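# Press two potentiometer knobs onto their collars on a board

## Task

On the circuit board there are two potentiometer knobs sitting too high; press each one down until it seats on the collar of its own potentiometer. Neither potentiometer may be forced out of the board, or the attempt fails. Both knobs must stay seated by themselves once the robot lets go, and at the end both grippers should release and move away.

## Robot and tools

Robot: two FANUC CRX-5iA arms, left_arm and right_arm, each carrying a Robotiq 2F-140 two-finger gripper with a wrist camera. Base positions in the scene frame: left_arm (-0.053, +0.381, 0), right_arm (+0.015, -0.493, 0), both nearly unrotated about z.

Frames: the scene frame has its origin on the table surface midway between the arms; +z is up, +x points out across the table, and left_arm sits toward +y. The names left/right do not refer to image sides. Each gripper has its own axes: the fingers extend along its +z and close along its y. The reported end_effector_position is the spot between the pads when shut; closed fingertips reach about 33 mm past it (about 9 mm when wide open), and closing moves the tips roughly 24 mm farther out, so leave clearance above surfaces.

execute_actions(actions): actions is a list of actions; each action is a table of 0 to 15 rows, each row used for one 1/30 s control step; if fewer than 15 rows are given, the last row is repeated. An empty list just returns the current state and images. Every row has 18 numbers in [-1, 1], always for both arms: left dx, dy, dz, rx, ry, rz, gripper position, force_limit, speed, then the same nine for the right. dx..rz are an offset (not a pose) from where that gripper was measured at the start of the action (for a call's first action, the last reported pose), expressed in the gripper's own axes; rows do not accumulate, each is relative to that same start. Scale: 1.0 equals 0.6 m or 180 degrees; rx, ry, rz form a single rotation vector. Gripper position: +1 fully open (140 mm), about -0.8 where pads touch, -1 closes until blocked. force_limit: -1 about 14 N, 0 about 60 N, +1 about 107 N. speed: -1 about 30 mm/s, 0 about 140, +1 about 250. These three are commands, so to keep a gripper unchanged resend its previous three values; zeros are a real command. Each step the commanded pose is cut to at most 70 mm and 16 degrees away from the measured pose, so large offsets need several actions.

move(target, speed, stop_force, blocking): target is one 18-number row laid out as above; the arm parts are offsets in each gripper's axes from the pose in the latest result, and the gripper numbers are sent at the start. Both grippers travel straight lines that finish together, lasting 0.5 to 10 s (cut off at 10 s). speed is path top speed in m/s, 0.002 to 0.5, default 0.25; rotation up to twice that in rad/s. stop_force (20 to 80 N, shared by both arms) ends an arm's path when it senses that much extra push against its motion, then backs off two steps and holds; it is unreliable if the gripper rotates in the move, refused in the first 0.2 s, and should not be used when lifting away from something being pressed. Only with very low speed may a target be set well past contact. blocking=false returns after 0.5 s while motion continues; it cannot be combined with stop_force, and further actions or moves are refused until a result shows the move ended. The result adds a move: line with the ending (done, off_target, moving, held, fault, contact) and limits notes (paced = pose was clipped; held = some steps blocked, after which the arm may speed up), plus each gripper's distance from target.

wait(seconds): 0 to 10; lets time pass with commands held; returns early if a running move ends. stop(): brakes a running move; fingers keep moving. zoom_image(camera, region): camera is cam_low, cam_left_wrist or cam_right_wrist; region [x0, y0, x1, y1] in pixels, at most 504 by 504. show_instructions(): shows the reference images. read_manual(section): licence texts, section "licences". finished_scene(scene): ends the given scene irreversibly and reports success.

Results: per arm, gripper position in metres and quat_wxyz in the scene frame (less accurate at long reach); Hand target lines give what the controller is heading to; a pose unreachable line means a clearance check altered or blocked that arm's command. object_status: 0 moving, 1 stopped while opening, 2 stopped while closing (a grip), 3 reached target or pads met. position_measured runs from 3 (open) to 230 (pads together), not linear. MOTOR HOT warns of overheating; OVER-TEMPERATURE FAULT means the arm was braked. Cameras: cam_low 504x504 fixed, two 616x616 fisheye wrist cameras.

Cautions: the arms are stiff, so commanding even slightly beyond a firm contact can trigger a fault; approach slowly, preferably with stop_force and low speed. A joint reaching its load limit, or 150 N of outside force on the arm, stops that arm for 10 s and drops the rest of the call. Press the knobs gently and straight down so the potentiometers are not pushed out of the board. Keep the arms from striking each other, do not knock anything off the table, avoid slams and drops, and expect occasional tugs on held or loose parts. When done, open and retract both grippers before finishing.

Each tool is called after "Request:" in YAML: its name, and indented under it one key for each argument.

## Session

Request:
execute_actions:
  actions: []

Scene clock: 0.00 s.
left_arm: end_effector_position=(+0.1845, +0.3855, +0.1417) position_measured=3 object_status=3 end_effector_quat_wxyz=(-0.048, -0.630, +0.774, -0.046) | right_arm: end_effector_position=(+0.8458, -0.5515, +0.3775) position_measured=3 object_status=3 end_effector_quat_wxyz=(+0.500, +0.599, -0.335, +0.527)
Joint positions: left_arm=[ 0.745 -0.555 -0.67   0.085 -1.559 -0.968] | right_arm=[ 0.504  0.95   0.51   1.594 -1.654 -0.189]
Joint velocities: left_arm=[0.    0.    0.    0.    0.001 0.   ] | right_arm=[-0.001 -0.     0.001  0.    -0.001  0.001]
Hand target (left_arm): +0.184, +0.386, +0.142; -0.048, -0.630, +0.774, -0.046
Hand target (right_arm): +0.846, -0.551, +0.378; +0.500, +0.599, -0.335, +0.527
camera_calibration (this result's frames):
cam_left_wrist: T_world_to_cam=[[-0.920577, 0.390461, 0.00878738, 0.009544], [0.377966, 0.884999, 0.271879, -0.444373], [0.0983815, 0.253607, -0.962291, 0.19494], [0, 0, 0, 1]] pos_world=[0.157565, 0.340105, 0.308321]
cam_right_wrist: T_world_to_cam=[[-0.913354, -0.259052, 0.314127, 0.511758], [-0.383961, 0.291259, -0.876209, 0.827389], [0.135491, -0.920902, -0.365488, -0.302445], [0, 0, 0, 1]] pos_world=[0.82608, -0.386935, 0.453669]

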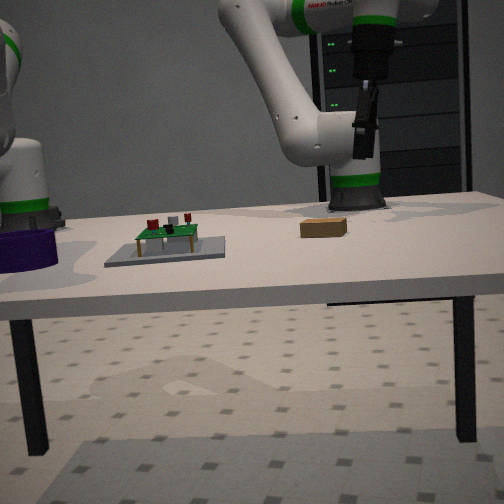

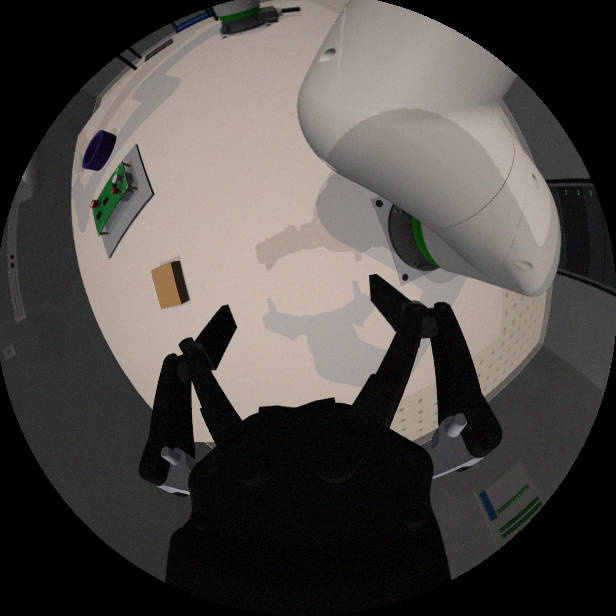

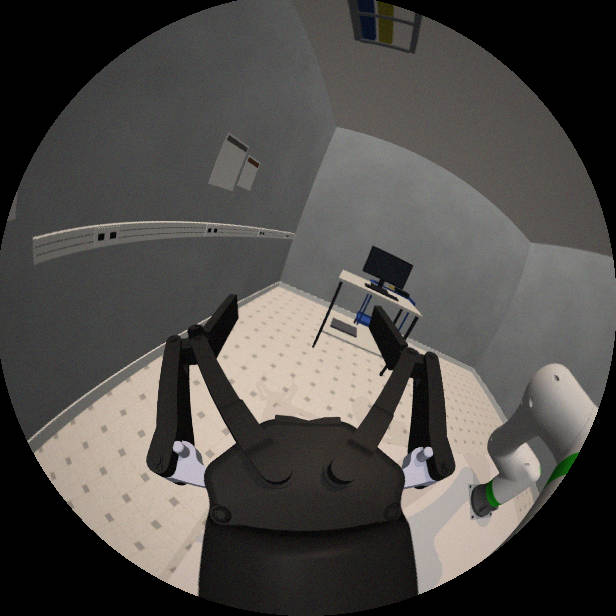

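Request:
move:
  target: [0.366,-0.647,0.043,0.001,-0.0424,-0.065,-1,0,0,0,0,0,0,0,0,1,0,0]
  speed: 0.4

Request:
zoom_image:
  camera: "cam_low"
  region: [135,185,215,255]

Request:
zoom_image:
  camera: "cam_left_wrist"
  region: [200,130,420,350]

Scene clock: 10.73 s.
left_arm: end_effector_position=(+0.5209, +0.0915, +0.1502) position_measured=233 object_status=3 end_effector_quat_wxyz=(-0.002, +0.707, -0.707, +0.000) | right_arm: end_effector_position=(+0.8458, -0.5515, +0.3775) position_measured=3 object_status=3 end_effector_quat_wxyz=(+0.500, +0.599, -0.335, +0.527)
Joint positions: left_arm=[-0.277  0.51   0.427 -0.003 -1.485  0.264] | right_arm=[ 0.504  0.95   0.51   1.594 -1.654 -0.189]
Joint velocities: left_arm=[-0.001  0.008  0.013 -0.002 -0.01   0.002] | right_arm=[ 0.    -0.001 -0.001  0.    -0.    -0.   ]
Hand target (left_arm): +0.521, +0.091, +0.150; -0.002, +0.707, -0.707, +0.000
Hand target (right_arm): +0.846, -0.551, +0.378; +0.500, +0.599, -0.335, +0.527
Off the commanded pose (left_arm): 0.002 m, 0 deg.
Off the commanded pose (right_arm): 0.000 m, 0 deg.
move: done; limits=paced
camera_calibration (this result's frames):
cam_left_wrist: T_world_to_cam=[[-0.980506, 0.191761, 0.0428471, 0.478254], [0.192945, 0.898414, 0.394492, -0.236819], [0.0371536, 0.395069, -0.9179, 0.256818], [0, 0, 0, 1]] pos_world=[0.505082, 0.0195908, 0.308665]
cam_right_wrist: T_world_to_cam=[[-0.913354, -0.259052, 0.314128, 0.511758], [-0.383961, 0.291259, -0.876209, 0.827389], [0.135491, -0.920902, -0.365488, -0.302445], [0, 0, 0, 1]] pos_world=[0.82608, -0.386935, 0.453668]

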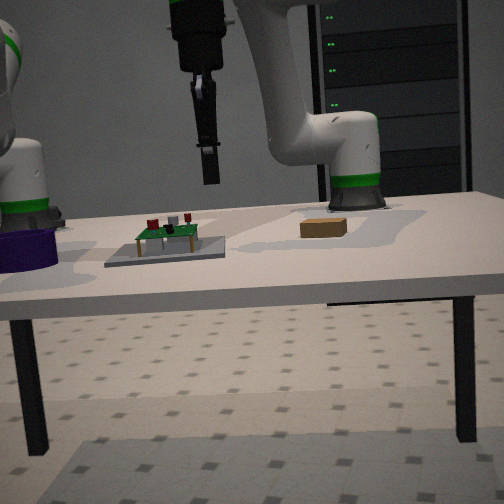

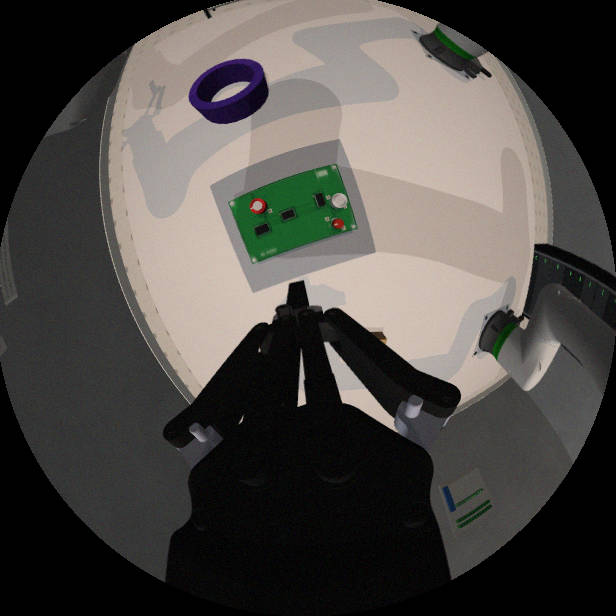

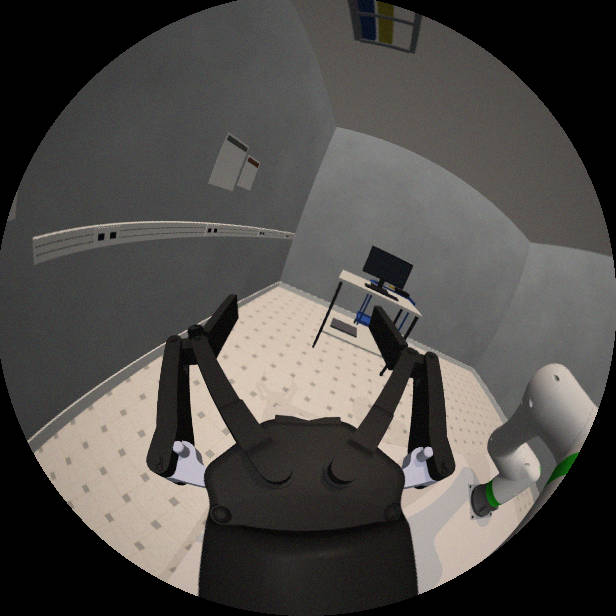

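Region (135, 185, 215, 255) of cam_low's 504x504 image, scaled by 6.300, with more detail than that image has; it fills the top 441 rows of this view, and the rest is white.

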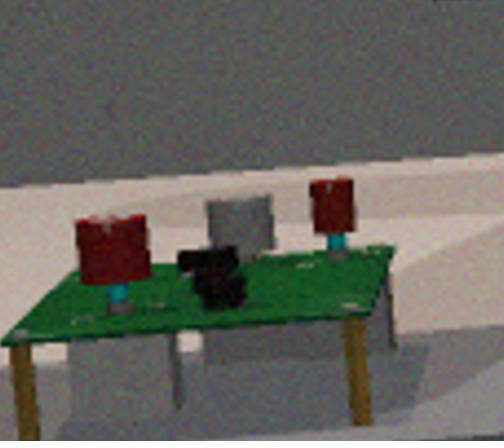

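Region (200, 130, 420, 350) of cam_left_wrist's 616x616 image, scaled by 2.291, with more detail than that image has.

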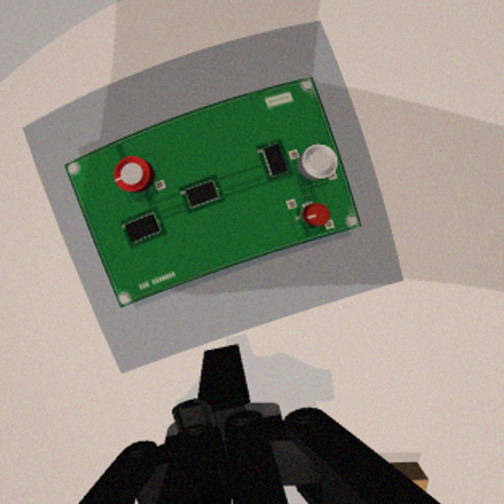

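Request:
move:
  target: [0.097,0.108,0.073,0,0,0,-1,0,0,0,0,0,0,0,0,1,0,0]

Request:
zoom_image:
  camera: "cam_low"
  region: [155,195,205,240]

Request:
zoom_image:
  camera: "cam_left_wrist"
  region: [240,230,350,340]

Scene clock: 19.53 s.
left_arm: end_effector_position=(+0.4563, +0.0333, +0.1063) position_measured=233 object_status=3 end_effector_quat_wxyz=(-0.002, +0.707, -0.707, +0.000) | right_arm: end_effector_position=(+0.8458, -0.5515, +0.3775) position_measured=3 object_status=3 end_effector_quat_wxyz=(+0.500, +0.599, -0.335, +0.527)
Joint positions: left_arm=[-0.401  0.459  0.249 -0.003 -1.359  0.388] | right_arm=[ 0.504  0.95   0.51   1.594 -1.654 -0.189]
Joint velocities: left_arm=[-0.002 -0.    -0.002 -0.     0.005  0.002] | right_arm=[-0.     0.001 -0.     0.    -0.    -0.   ]
Hand target (left_arm): +0.456, +0.033, +0.106; -0.002, +0.707, -0.707, +0.000
Hand target (right_arm): +0.846, -0.551, +0.378; +0.500, +0.599, -0.335, +0.527
Off the commanded pose (left_arm): 0.000 m, 0 deg.
Off the commanded pose (right_arm): 0.000 m, 0 deg.
move: done
camera_calibration (this result's frames):
cam_left_wrist: T_world_to_cam=[[-0.98046, 0.192059, 0.0425681, 0.427921], [0.193105, 0.898348, 0.394564, -0.154854], [0.0375388, 0.395074, -0.917882, 0.241722], [0, 0, 0, 1]] pos_world=[0.440389, -0.0385717, 0.264757]
cam_right_wrist: T_world_to_cam=[[-0.913354, -0.259052, 0.314128, 0.511758], [-0.383961, 0.291259, -0.876209, 0.827389], [0.135491, -0.920902, -0.365488, -0.302445], [0, 0, 0, 1]] pos_world=[0.82608, -0.386935, 0.453668]

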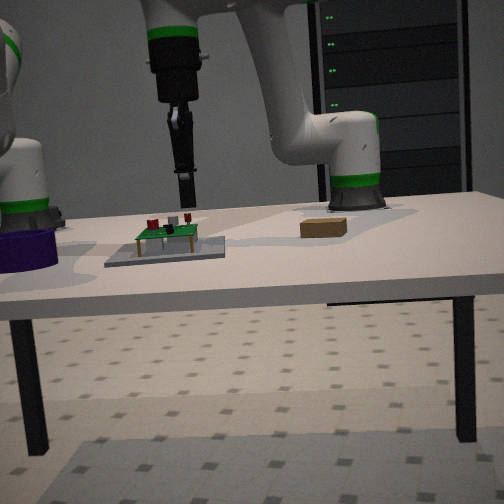

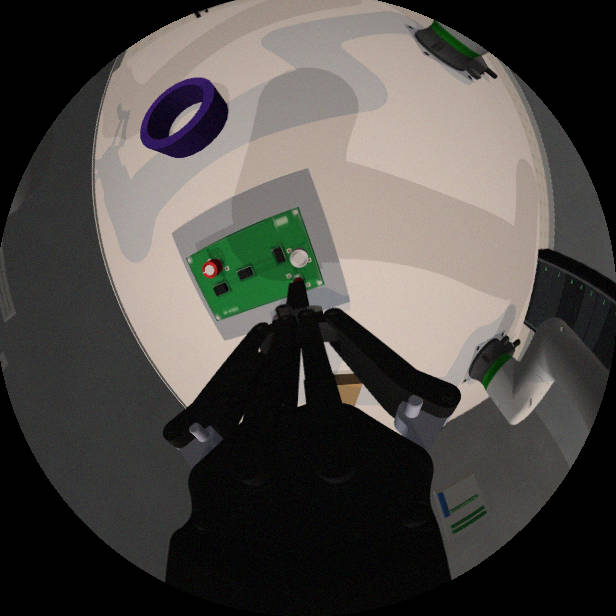

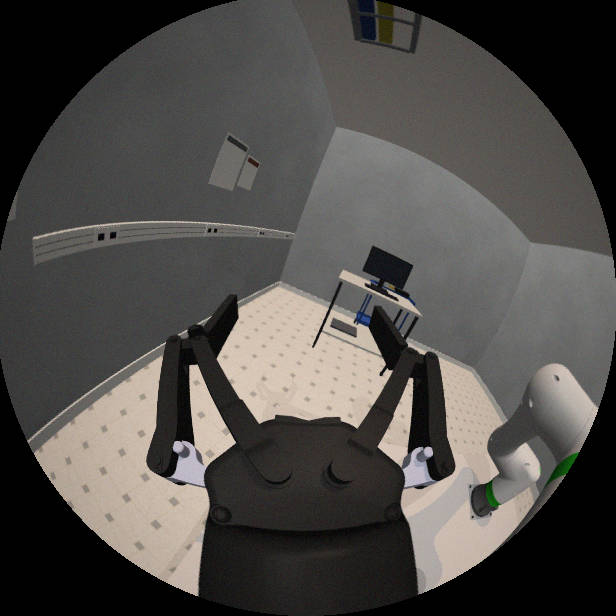

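Region (155, 195, 205, 240) of cam_low's 504x504 image, scaled by 10.080, with more detail than that image has; it fills the top 454 rows of this view, and the rest is white.

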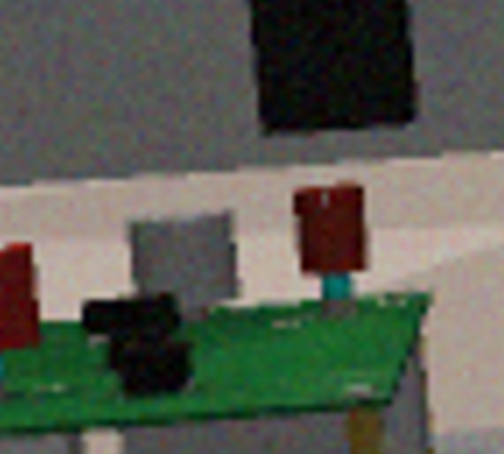

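Region (240, 230, 350, 340) of cam_left_wrist's 616x616 image, scaled by 4.582, with more detail than that image has.

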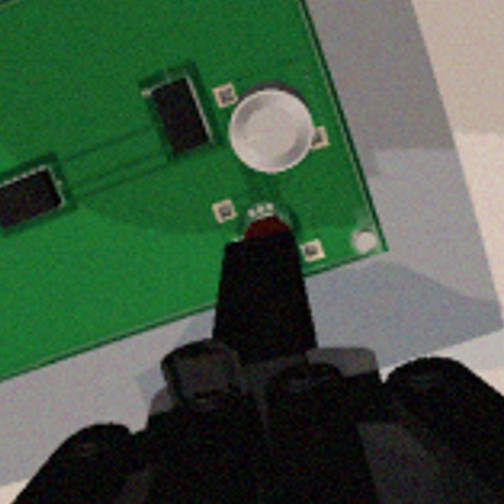

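Gap ~12 mm, travel ~5.5.

Request:
move:
  target: [0,0.003,0.029,0,0,0,-1,0,0,0,0,0,0,0,0,1,0,0]
  speed: 0.01

Request:
zoom_image:
  camera: "cam_low"
  region: [155,195,205,240]

Scene clock: 25.67 s.
left_arm: end_effector_position=(+0.4545, +0.0333, +0.0890) position_measured=233 object_status=3 end_effector_quat_wxyz=(-0.002, +0.707, -0.707, +0.000) | right_arm: end_effector_position=(+0.8458, -0.5515, +0.3775) position_measured=3 object_status=3 end_effector_quat_wxyz=(+0.500, +0.599, -0.335, +0.527)
Joint positions: left_arm=[-0.402  0.465  0.217 -0.003 -1.32   0.389] | right_arm=[ 0.504  0.95   0.51   1.594 -1.654 -0.189]
Joint velocities: left_arm=[-0.001  0.001 -0.002  0.     0.002  0.   ] | right_arm=[-0.     0.     0.001 -0.     0.001  0.   ]
Hand target (left_arm): +0.454, +0.033, +0.089; -0.002, +0.707, -0.707, +0.000
Hand target (right_arm): +0.846, -0.551, +0.378; +0.500, +0.599, -0.335, +0.527
Off the commanded pose (left_arm): 0.000 m, 0 deg.
Off the commanded pose (right_arm): 0.000 m, 0 deg.
move: done
camera_calibration (this result's frames):
cam_left_wrist: T_world_to_cam=[[-0.98044, 0.192158, 0.042573, 0.426878], [0.193198, 0.898333, 0.394554, -0.147727], [0.0375722, 0.395062, -0.917886, 0.225882], [0, 0, 0, 1]] pos_world=[0.438582, -0.0385579, 0.247447]
cam_right_wrist: T_world_to_cam=[[-0.913354, -0.259052, 0.314127, 0.511758], [-0.383961, 0.291259, -0.876209, 0.827389], [0.135491, -0.920902, -0.365488, -0.302445], [0, 0, 0, 1]] pos_world=[0.82608, -0.386935, 0.453669]

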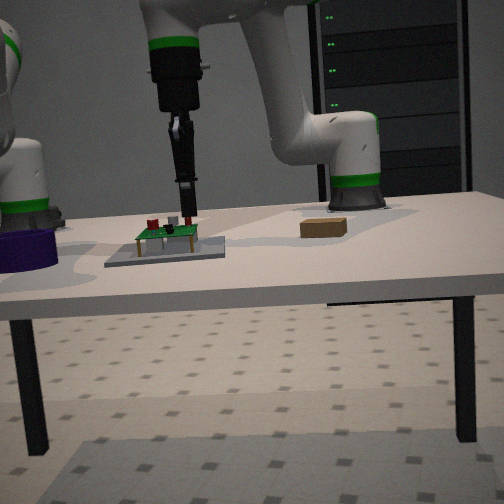

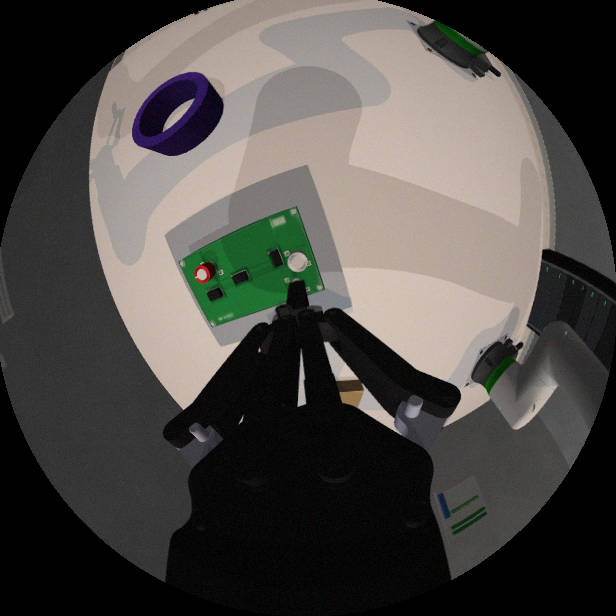

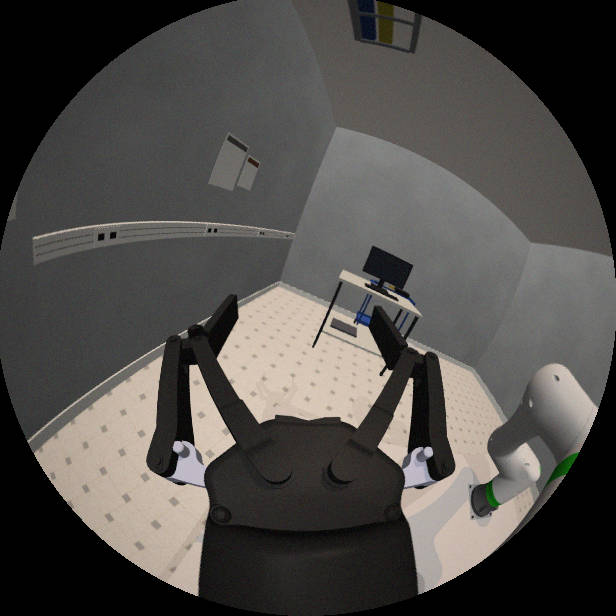

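Region (155, 195, 205, 240) of cam_low's 504x504 image, scaled by 10.080, with more detail than that image has; it fills the top 454 rows of this view, and the rest is white.

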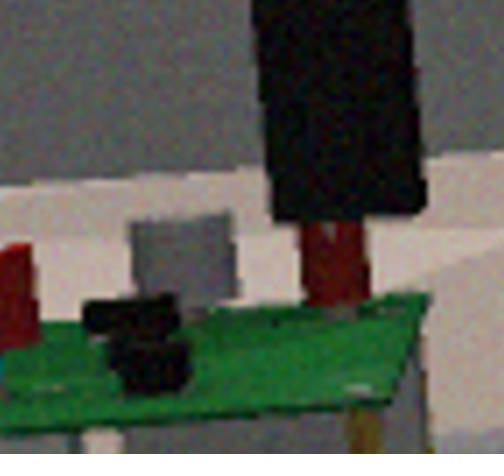

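Nearly home already; lift to check.

Request:
move:
  target: [0,0,-0.006,0,0,0,-1,0,0,0,0,0,0,0,0,1,0,0]
  speed: 0.02

Request:
zoom_image:
  camera: "cam_low"
  region: [155,195,205,240]

Scene clock: 30.73 s.
left_arm: end_effector_position=(+0.4544, +0.0333, +0.0925) position_measured=233 object_status=3 end_effector_quat_wxyz=(-0.002, +0.707, -0.707, +0.000) | right_arm: end_effector_position=(+0.8458, -0.5515, +0.3775) position_measured=3 object_status=3 end_effector_quat_wxyz=(+0.500, +0.599, -0.335, +0.527)
Joint positions: left_arm=[-0.402  0.463  0.222 -0.003 -1.328  0.389] | right_arm=[ 0.504  0.95   0.51   1.594 -1.654 -0.189]
Joint velocities: left_arm=[-0.001 -0.001  0.001  0.001 -0.004 -0.   ] | right_arm=[ 0.     0.    -0.001  0.     0.001  0.   ]
Hand target (left_arm): +0.454, +0.033, +0.093; -0.002, +0.707, -0.707, +0.000
Hand target (right_arm): +0.846, -0.551, +0.378; +0.500, +0.599, -0.335, +0.527
Off the commanded pose (left_arm): 0.000 m, 0 deg.
Off the commanded pose (right_arm): 0.000 m, 0 deg.
move: done
camera_calibration (this result's frames):
cam_left_wrist: T_world_to_cam=[[-0.980439, 0.192165, 0.0425768, 0.426716], [0.193207, 0.898338, 0.394537, -0.149099], [0.0375677, 0.395045, -0.917893, 0.229148], [0, 0, 0, 1]] pos_world=[0.438567, -0.0385823, 0.25099]
cam_right_wrist: T_world_to_cam=[[-0.913354, -0.259052, 0.314127, 0.511758], [-0.383961, 0.291259, -0.876209, 0.827389], [0.135491, -0.920902, -0.365488, -0.302445], [0, 0, 0, 1]] pos_world=[0.82608, -0.386935, 0.453669]

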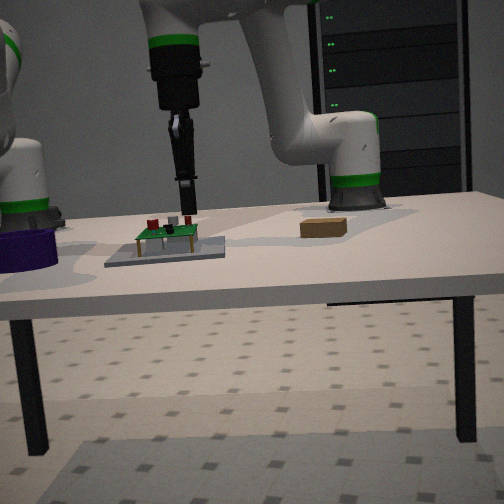

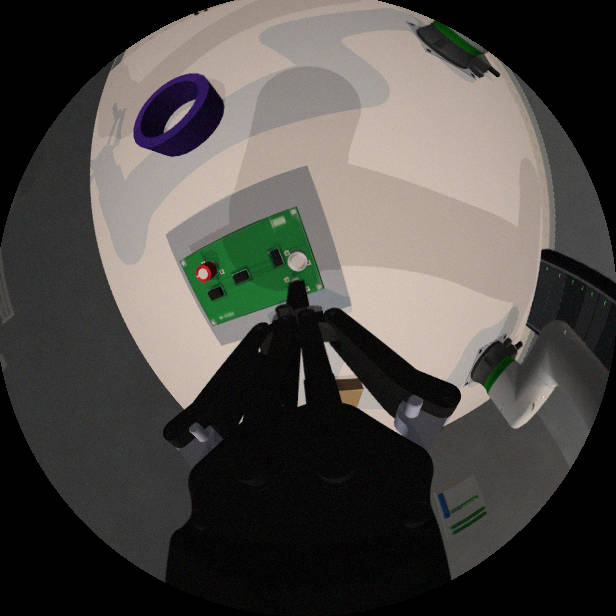

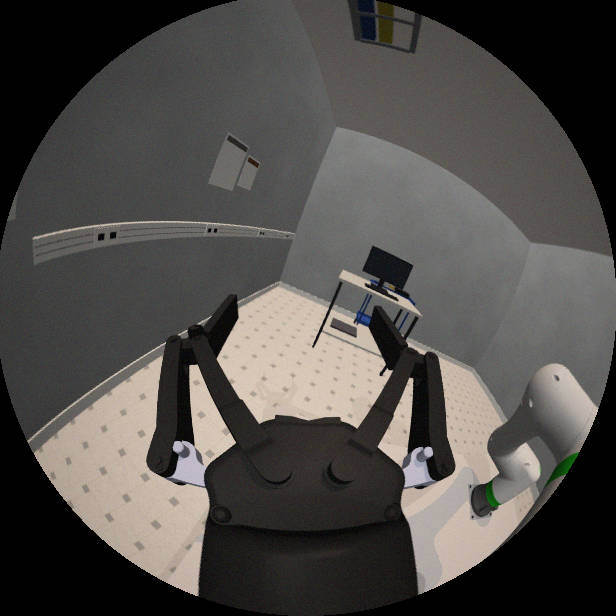

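Region (155, 195, 205, 240) of cam_low's 504x504 image, scaled by 10.080, with more detail than that image has; it fills the top 454 rows of this view, and the rest is white.

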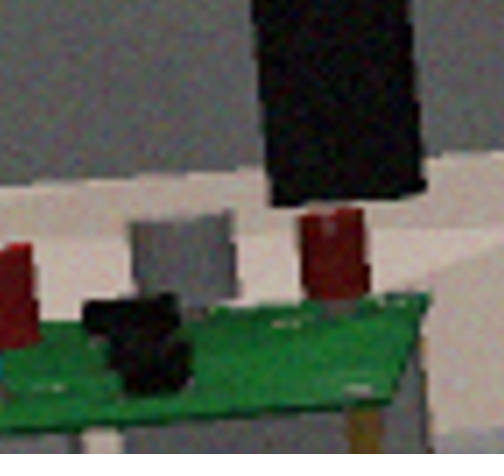

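Request:
move:
  target: [0,0,0.0067,0,0,0,-1,0,0,0,0,0,0,0,0,1,0,0]
  speed: 0.004

Request:
move:
  target: [0,0,-0.024,0,0,0,-1,0,0,0,0,0,0,0,0,1,0,0]

Request:
zoom_image:
  camera: "cam_low"
  region: [155,195,205,240]

Request:
move:
  target: [0.076,-0.162,-0.002,0,0,0,-1,0,0,0,0,0,0,0,0,1,0,0]

Request:
zoom_image:
  camera: "cam_low"
  region: [130,200,180,245]

Scene clock: 44.63 s.
left_arm: end_effector_position=(+0.4545, +0.0333, +0.0885) position_measured=233 object_status=3 end_effector_quat_wxyz=(-0.002, +0.707, -0.707, +0.000) | right_arm: end_effector_position=(+0.8458, -0.5515, +0.3775) position_measured=3 object_status=3 end_effector_quat_wxyz=(+0.500, +0.599, -0.335, +0.527)
Joint positions: left_arm=[-0.402  0.465  0.216 -0.003 -1.319  0.389] | right_arm=[ 0.504  0.95   0.51   1.594 -1.654 -0.189]
Joint velocities: left_arm=[ 0.     0.    -0.001  0.001 -0.    -0.   ] | right_arm=[ 0. -0. -0.  0.  0.  0.]
Hand target (left_arm): +0.454, +0.033, +0.088; -0.002, +0.707, -0.707, +0.000
Hand target (right_arm): +0.846, -0.551, +0.378; +0.500, +0.599, -0.335, +0.527
Off the commanded pose (left_arm): 0.000 m, 0 deg.
Off the commanded pose (right_arm): 0.000 m, 0 deg.
move: done
camera_calibration (this result's frames):
cam_left_wrist: T_world_to_cam=[[-0.980439, 0.192163, 0.0425668, 0.426896], [0.193201, 0.898332, 0.394553, -0.147552], [0.0375795, 0.395059, -0.917887, 0.225475], [0, 0, 0, 1]] pos_world=[0.438579, -0.0385596, 0.247006]
cam_right_wrist: T_world_to_cam=[[-0.913354, -0.259052, 0.314128, 0.511757], [-0.383961, 0.291259, -0.876209, 0.827389], [0.135491, -0.920902, -0.365488, -0.302445], [0, 0, 0, 1]] pos_world=[0.82608, -0.386935, 0.453669]

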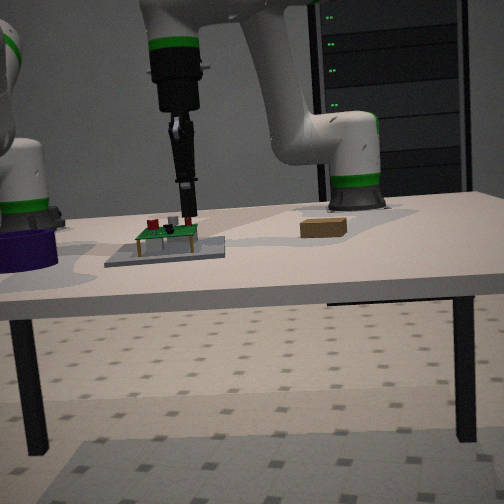

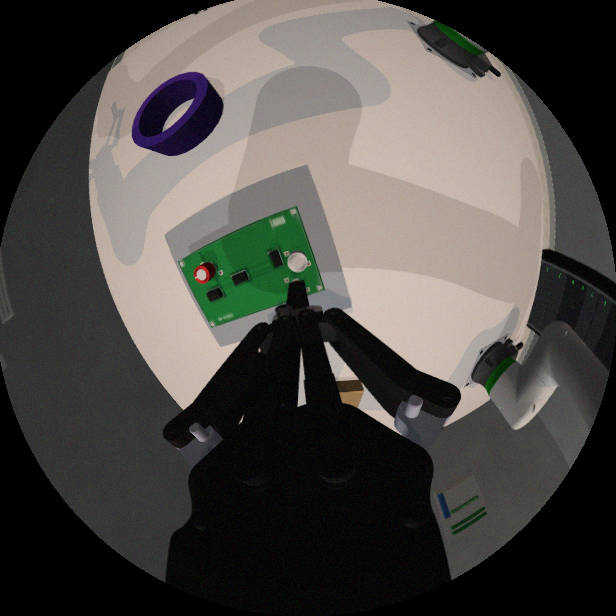

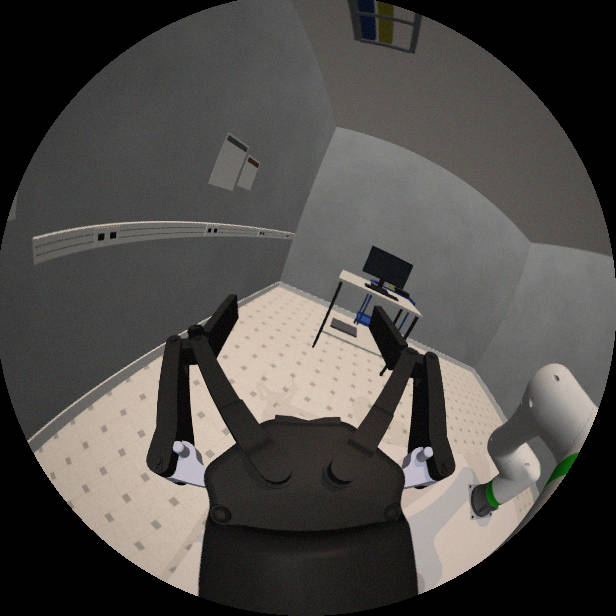

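Scene clock: 45.37 s.
left_arm: end_effector_position=(+0.4545, +0.0333, +0.1028) position_measured=233 object_status=3 end_effector_quat_wxyz=(-0.002, +0.707, -0.707, +0.000) | right_arm: end_effector_position=(+0.8458, -0.5515, +0.3775) position_measured=3 object_status=3 end_effector_quat_wxyz=(+0.500, +0.599, -0.335, +0.527)
Joint positions: left_arm=[-0.402  0.457  0.238 -0.003 -1.35   0.389] | right_arm=[ 0.504  0.95   0.51   1.594 -1.654 -0.189]
Joint velocities: left_arm=[ 0.    -0.     0.002 -0.    -0.004  0.   ] | right_arm=[ 0.     0.001 -0.     0.     0.    -0.   ]
Hand target (left_arm): +0.454, +0.033, +0.103; -0.002, +0.707, -0.707, +0.000
Hand target (right_arm): +0.846, -0.551, +0.378; +0.500, +0.599, -0.335, +0.527
Off the commanded pose (left_arm): 0.000 m, 0 deg.
Off the commanded pose (right_arm): 0.000 m, 0 deg.
move: done
camera_calibration (this result's frames):
cam_left_wrist: T_world_to_cam=[[-0.980459, 0.192062, 0.0425623, 0.426308], [0.193105, 0.898343, 0.394575, -0.153157], [0.0375474, 0.395084, -0.917877, 0.238605], [0, 0, 0, 1]] pos_world=[0.438594, -0.0385591, 0.261297]
cam_right_wrist: T_world_to_cam=[[-0.913354, -0.259052, 0.314127, 0.511758], [-0.383961, 0.291259, -0.876209, 0.827389], [0.135491, -0.920902, -0.365488, -0.302445], [0, 0, 0, 1]] pos_world=[0.82608, -0.386935, 0.453669]

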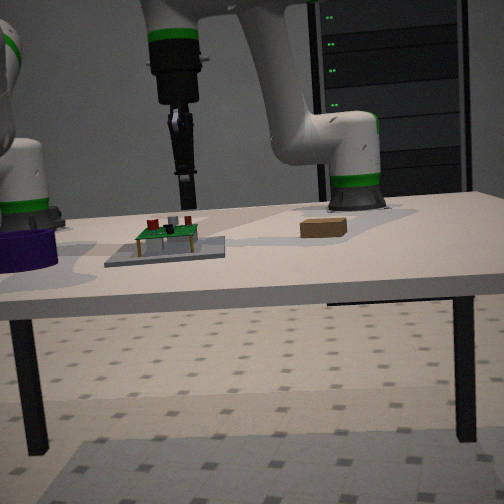

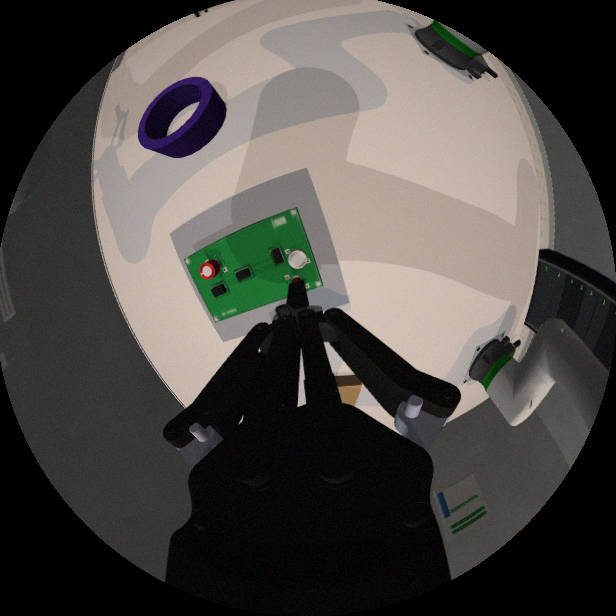

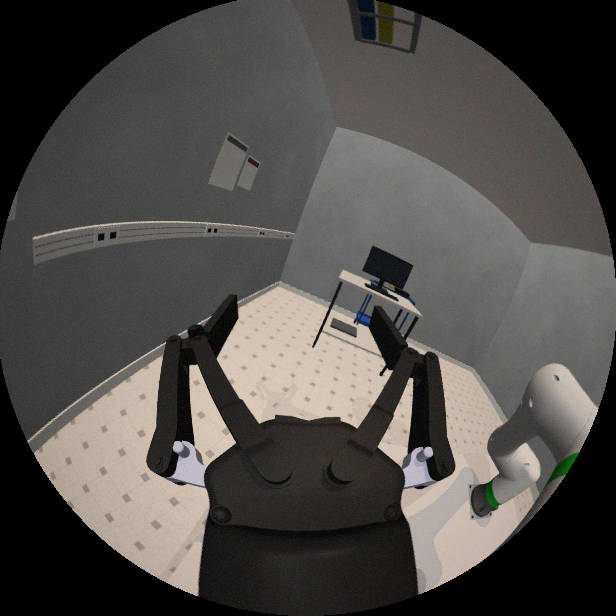

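Region (155, 195, 205, 240) of cam_low's 504x504 image, scaled by 10.080, with more detail than that image has; it fills the top 454 rows of this view, and the rest is white.

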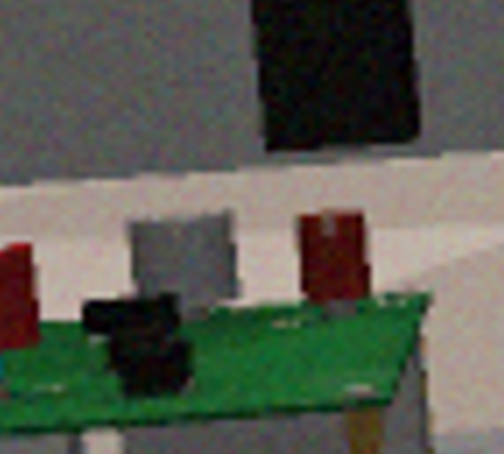

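Scene clock: 46.40 s.
left_arm: end_effector_position=(+0.5519, -0.0122, +0.1043) position_measured=233 object_status=3 end_effector_quat_wxyz=(-0.002, +0.707, -0.707, +0.001) | right_arm: end_effector_position=(+0.8458, -0.5515, +0.3775) position_measured=3 object_status=3 end_effector_quat_wxyz=(+0.500, +0.599, -0.335, +0.527)
Joint positions: left_arm=[-0.409  0.75   0.694 -0.003 -1.512  0.396] | right_arm=[ 0.504  0.95   0.51   1.594 -1.654 -0.189]
Joint velocities: left_arm=[-0.001  0.01   0.017 -0.001 -0.01   0.002] | right_arm=[ 0.001  0.    -0.    -0.    -0.001  0.   ]
Hand target (left_arm): +0.552, -0.012, +0.104; -0.002, +0.707, -0.707, +0.000
Hand target (right_arm): +0.846, -0.551, +0.378; +0.500, +0.599, -0.335, +0.527
Off the commanded pose (left_arm): 0.000 m, 0 deg.
Off the commanded pose (right_arm): 0.000 m, 0 deg.
move: done
camera_calibration (this result's frames):
cam_left_wrist: T_world_to_cam=[[-0.980559, 0.191643, 0.0421479, 0.530611], [0.192563, 0.898516, 0.394448, -0.131327], [0.0377225, 0.394895, -0.917951, 0.254184], [0, 0, 0, 1]] pos_world=[0.535996, -0.0840646, 0.262767]
cam_right_wrist: T_world_to_cam=[[-0.913354, -0.259052, 0.314127, 0.511758], [-0.383961, 0.291259, -0.876209, 0.827389], [0.135491, -0.920902, -0.365488, -0.302445], [0, 0, 0, 1]] pos_world=[0.82608, -0.386935, 0.453668]

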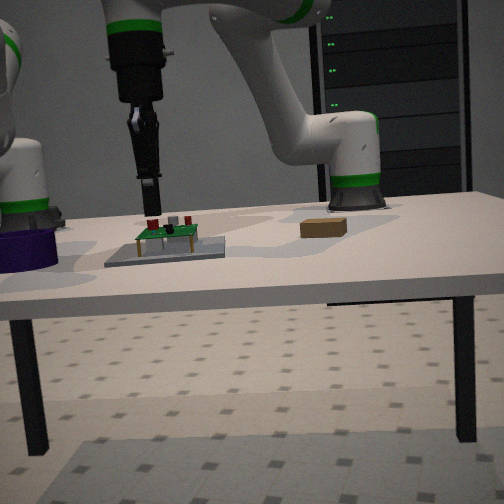

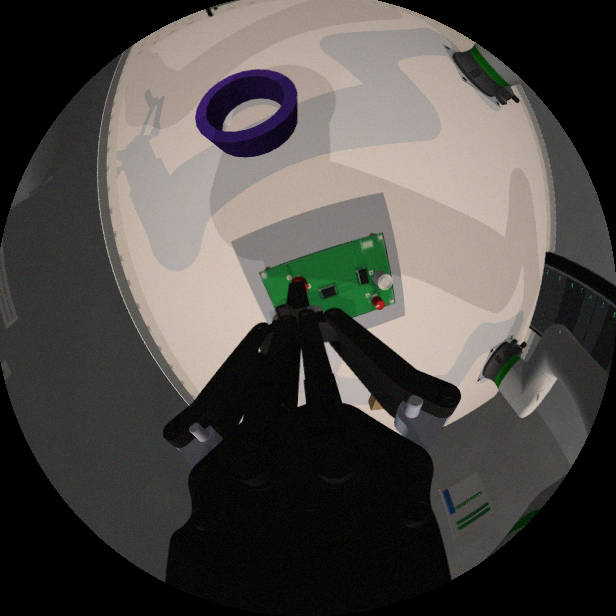

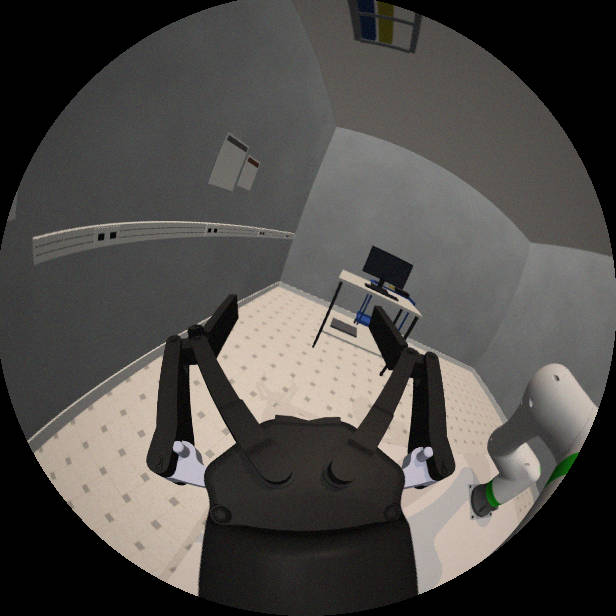

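Region (130, 200, 180, 245) of cam_low's 504x504 image, scaled by 10.080, with more detail than that image has; it fills the top 454 rows of this view, and the rest is white.

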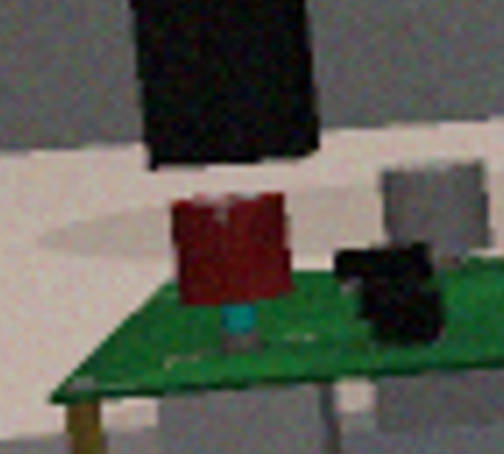

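Request:
move:
  target: [0,0.003,0.019,0,0,0,-1,0,0,0,0,0,0,0,0,1,0,0]
  speed: 0.008

Request:
zoom_image:
  camera: "cam_low"
  region: [130,200,180,245]

Scene clock: 53.60 s.
left_arm: end_effector_position=(+0.5501, -0.0122, +0.0930) position_measured=233 object_status=3 end_effector_quat_wxyz=(-0.002, +0.707, -0.707, +0.001) | right_arm: end_effector_position=(+0.8458, -0.5515, +0.3775) position_measured=3 object_status=3 end_effector_quat_wxyz=(+0.500, +0.599, -0.335, +0.527)
Joint positions: left_arm=[-0.41   0.747  0.664 -0.003 -1.485  0.397] | right_arm=[ 0.504  0.95   0.51   1.594 -1.654 -0.189]
Joint velocities: left_arm=[-0.    -0.    -0.002 -0.     0.001 -0.   ] | right_arm=[ 0.001  0.001 -0.001  0.     0.    -0.   ]
Hand target (left_arm): +0.550, -0.012, +0.093; -0.002, +0.707, -0.707, +0.001
Hand target (right_arm): +0.846, -0.551, +0.378; +0.500, +0.599, -0.335, +0.527
Off the commanded pose (left_arm): 0.000 m, 0 deg.
Off the commanded pose (right_arm): 0.000 m, 0 deg.
move: done
camera_calibration (this result's frames):
cam_left_wrist: T_world_to_cam=[[-0.980549, 0.191705, 0.0421081, 0.529343], [0.192604, 0.898511, 0.394439, -0.126548], [0.0377813, 0.394877, -0.917957, 0.243826], [0, 0, 0, 1]] pos_world=[0.534209, -0.0840543, 0.251448]
cam_right_wrist: T_world_to_cam=[[-0.913354, -0.259052, 0.314128, 0.511758], [-0.383961, 0.291259, -0.876209, 0.827389], [0.135491, -0.920902, -0.365488, -0.302445], [0, 0, 0, 1]] pos_world=[0.82608, -0.386935, 0.453668]

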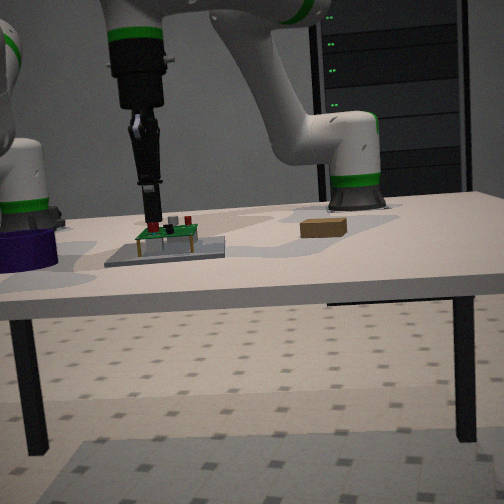

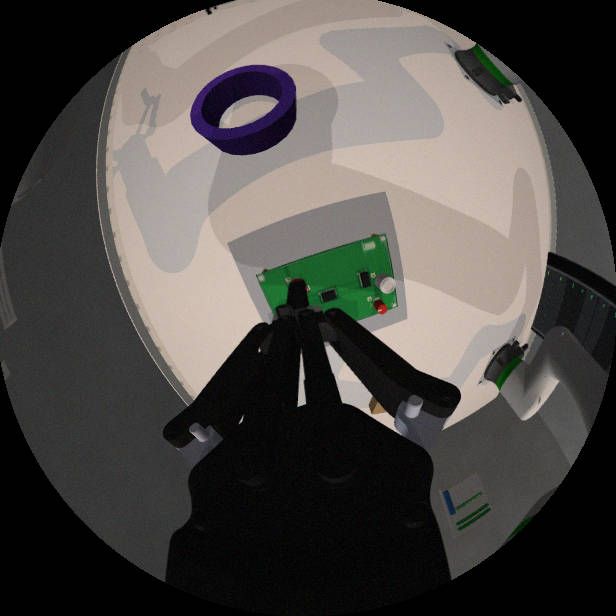

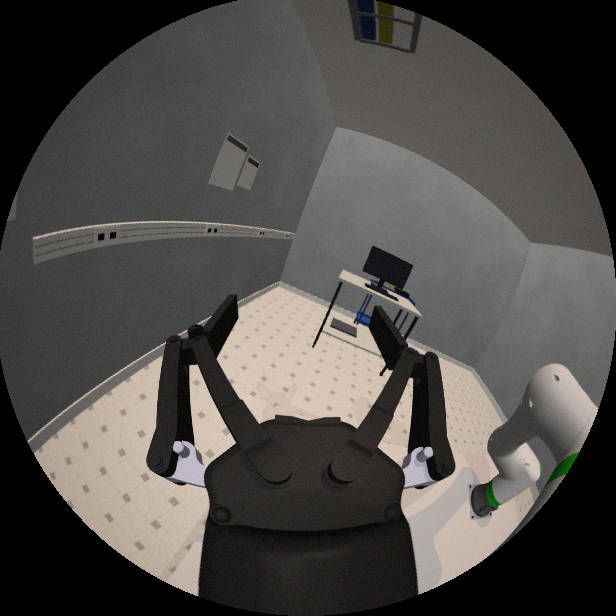

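Region (130, 200, 180, 245) of cam_low's 504x504 image, scaled by 10.080, with more detail than that image has; it fills the top 454 rows of this view, and the rest is white.

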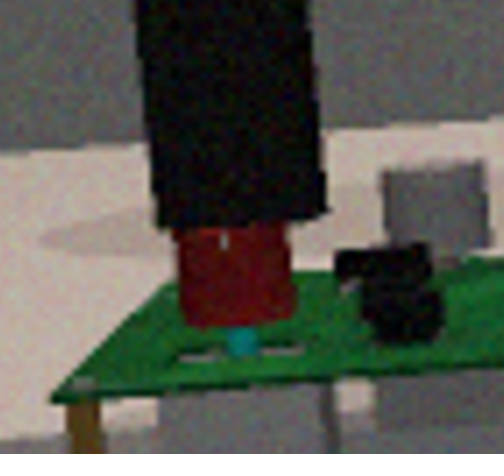

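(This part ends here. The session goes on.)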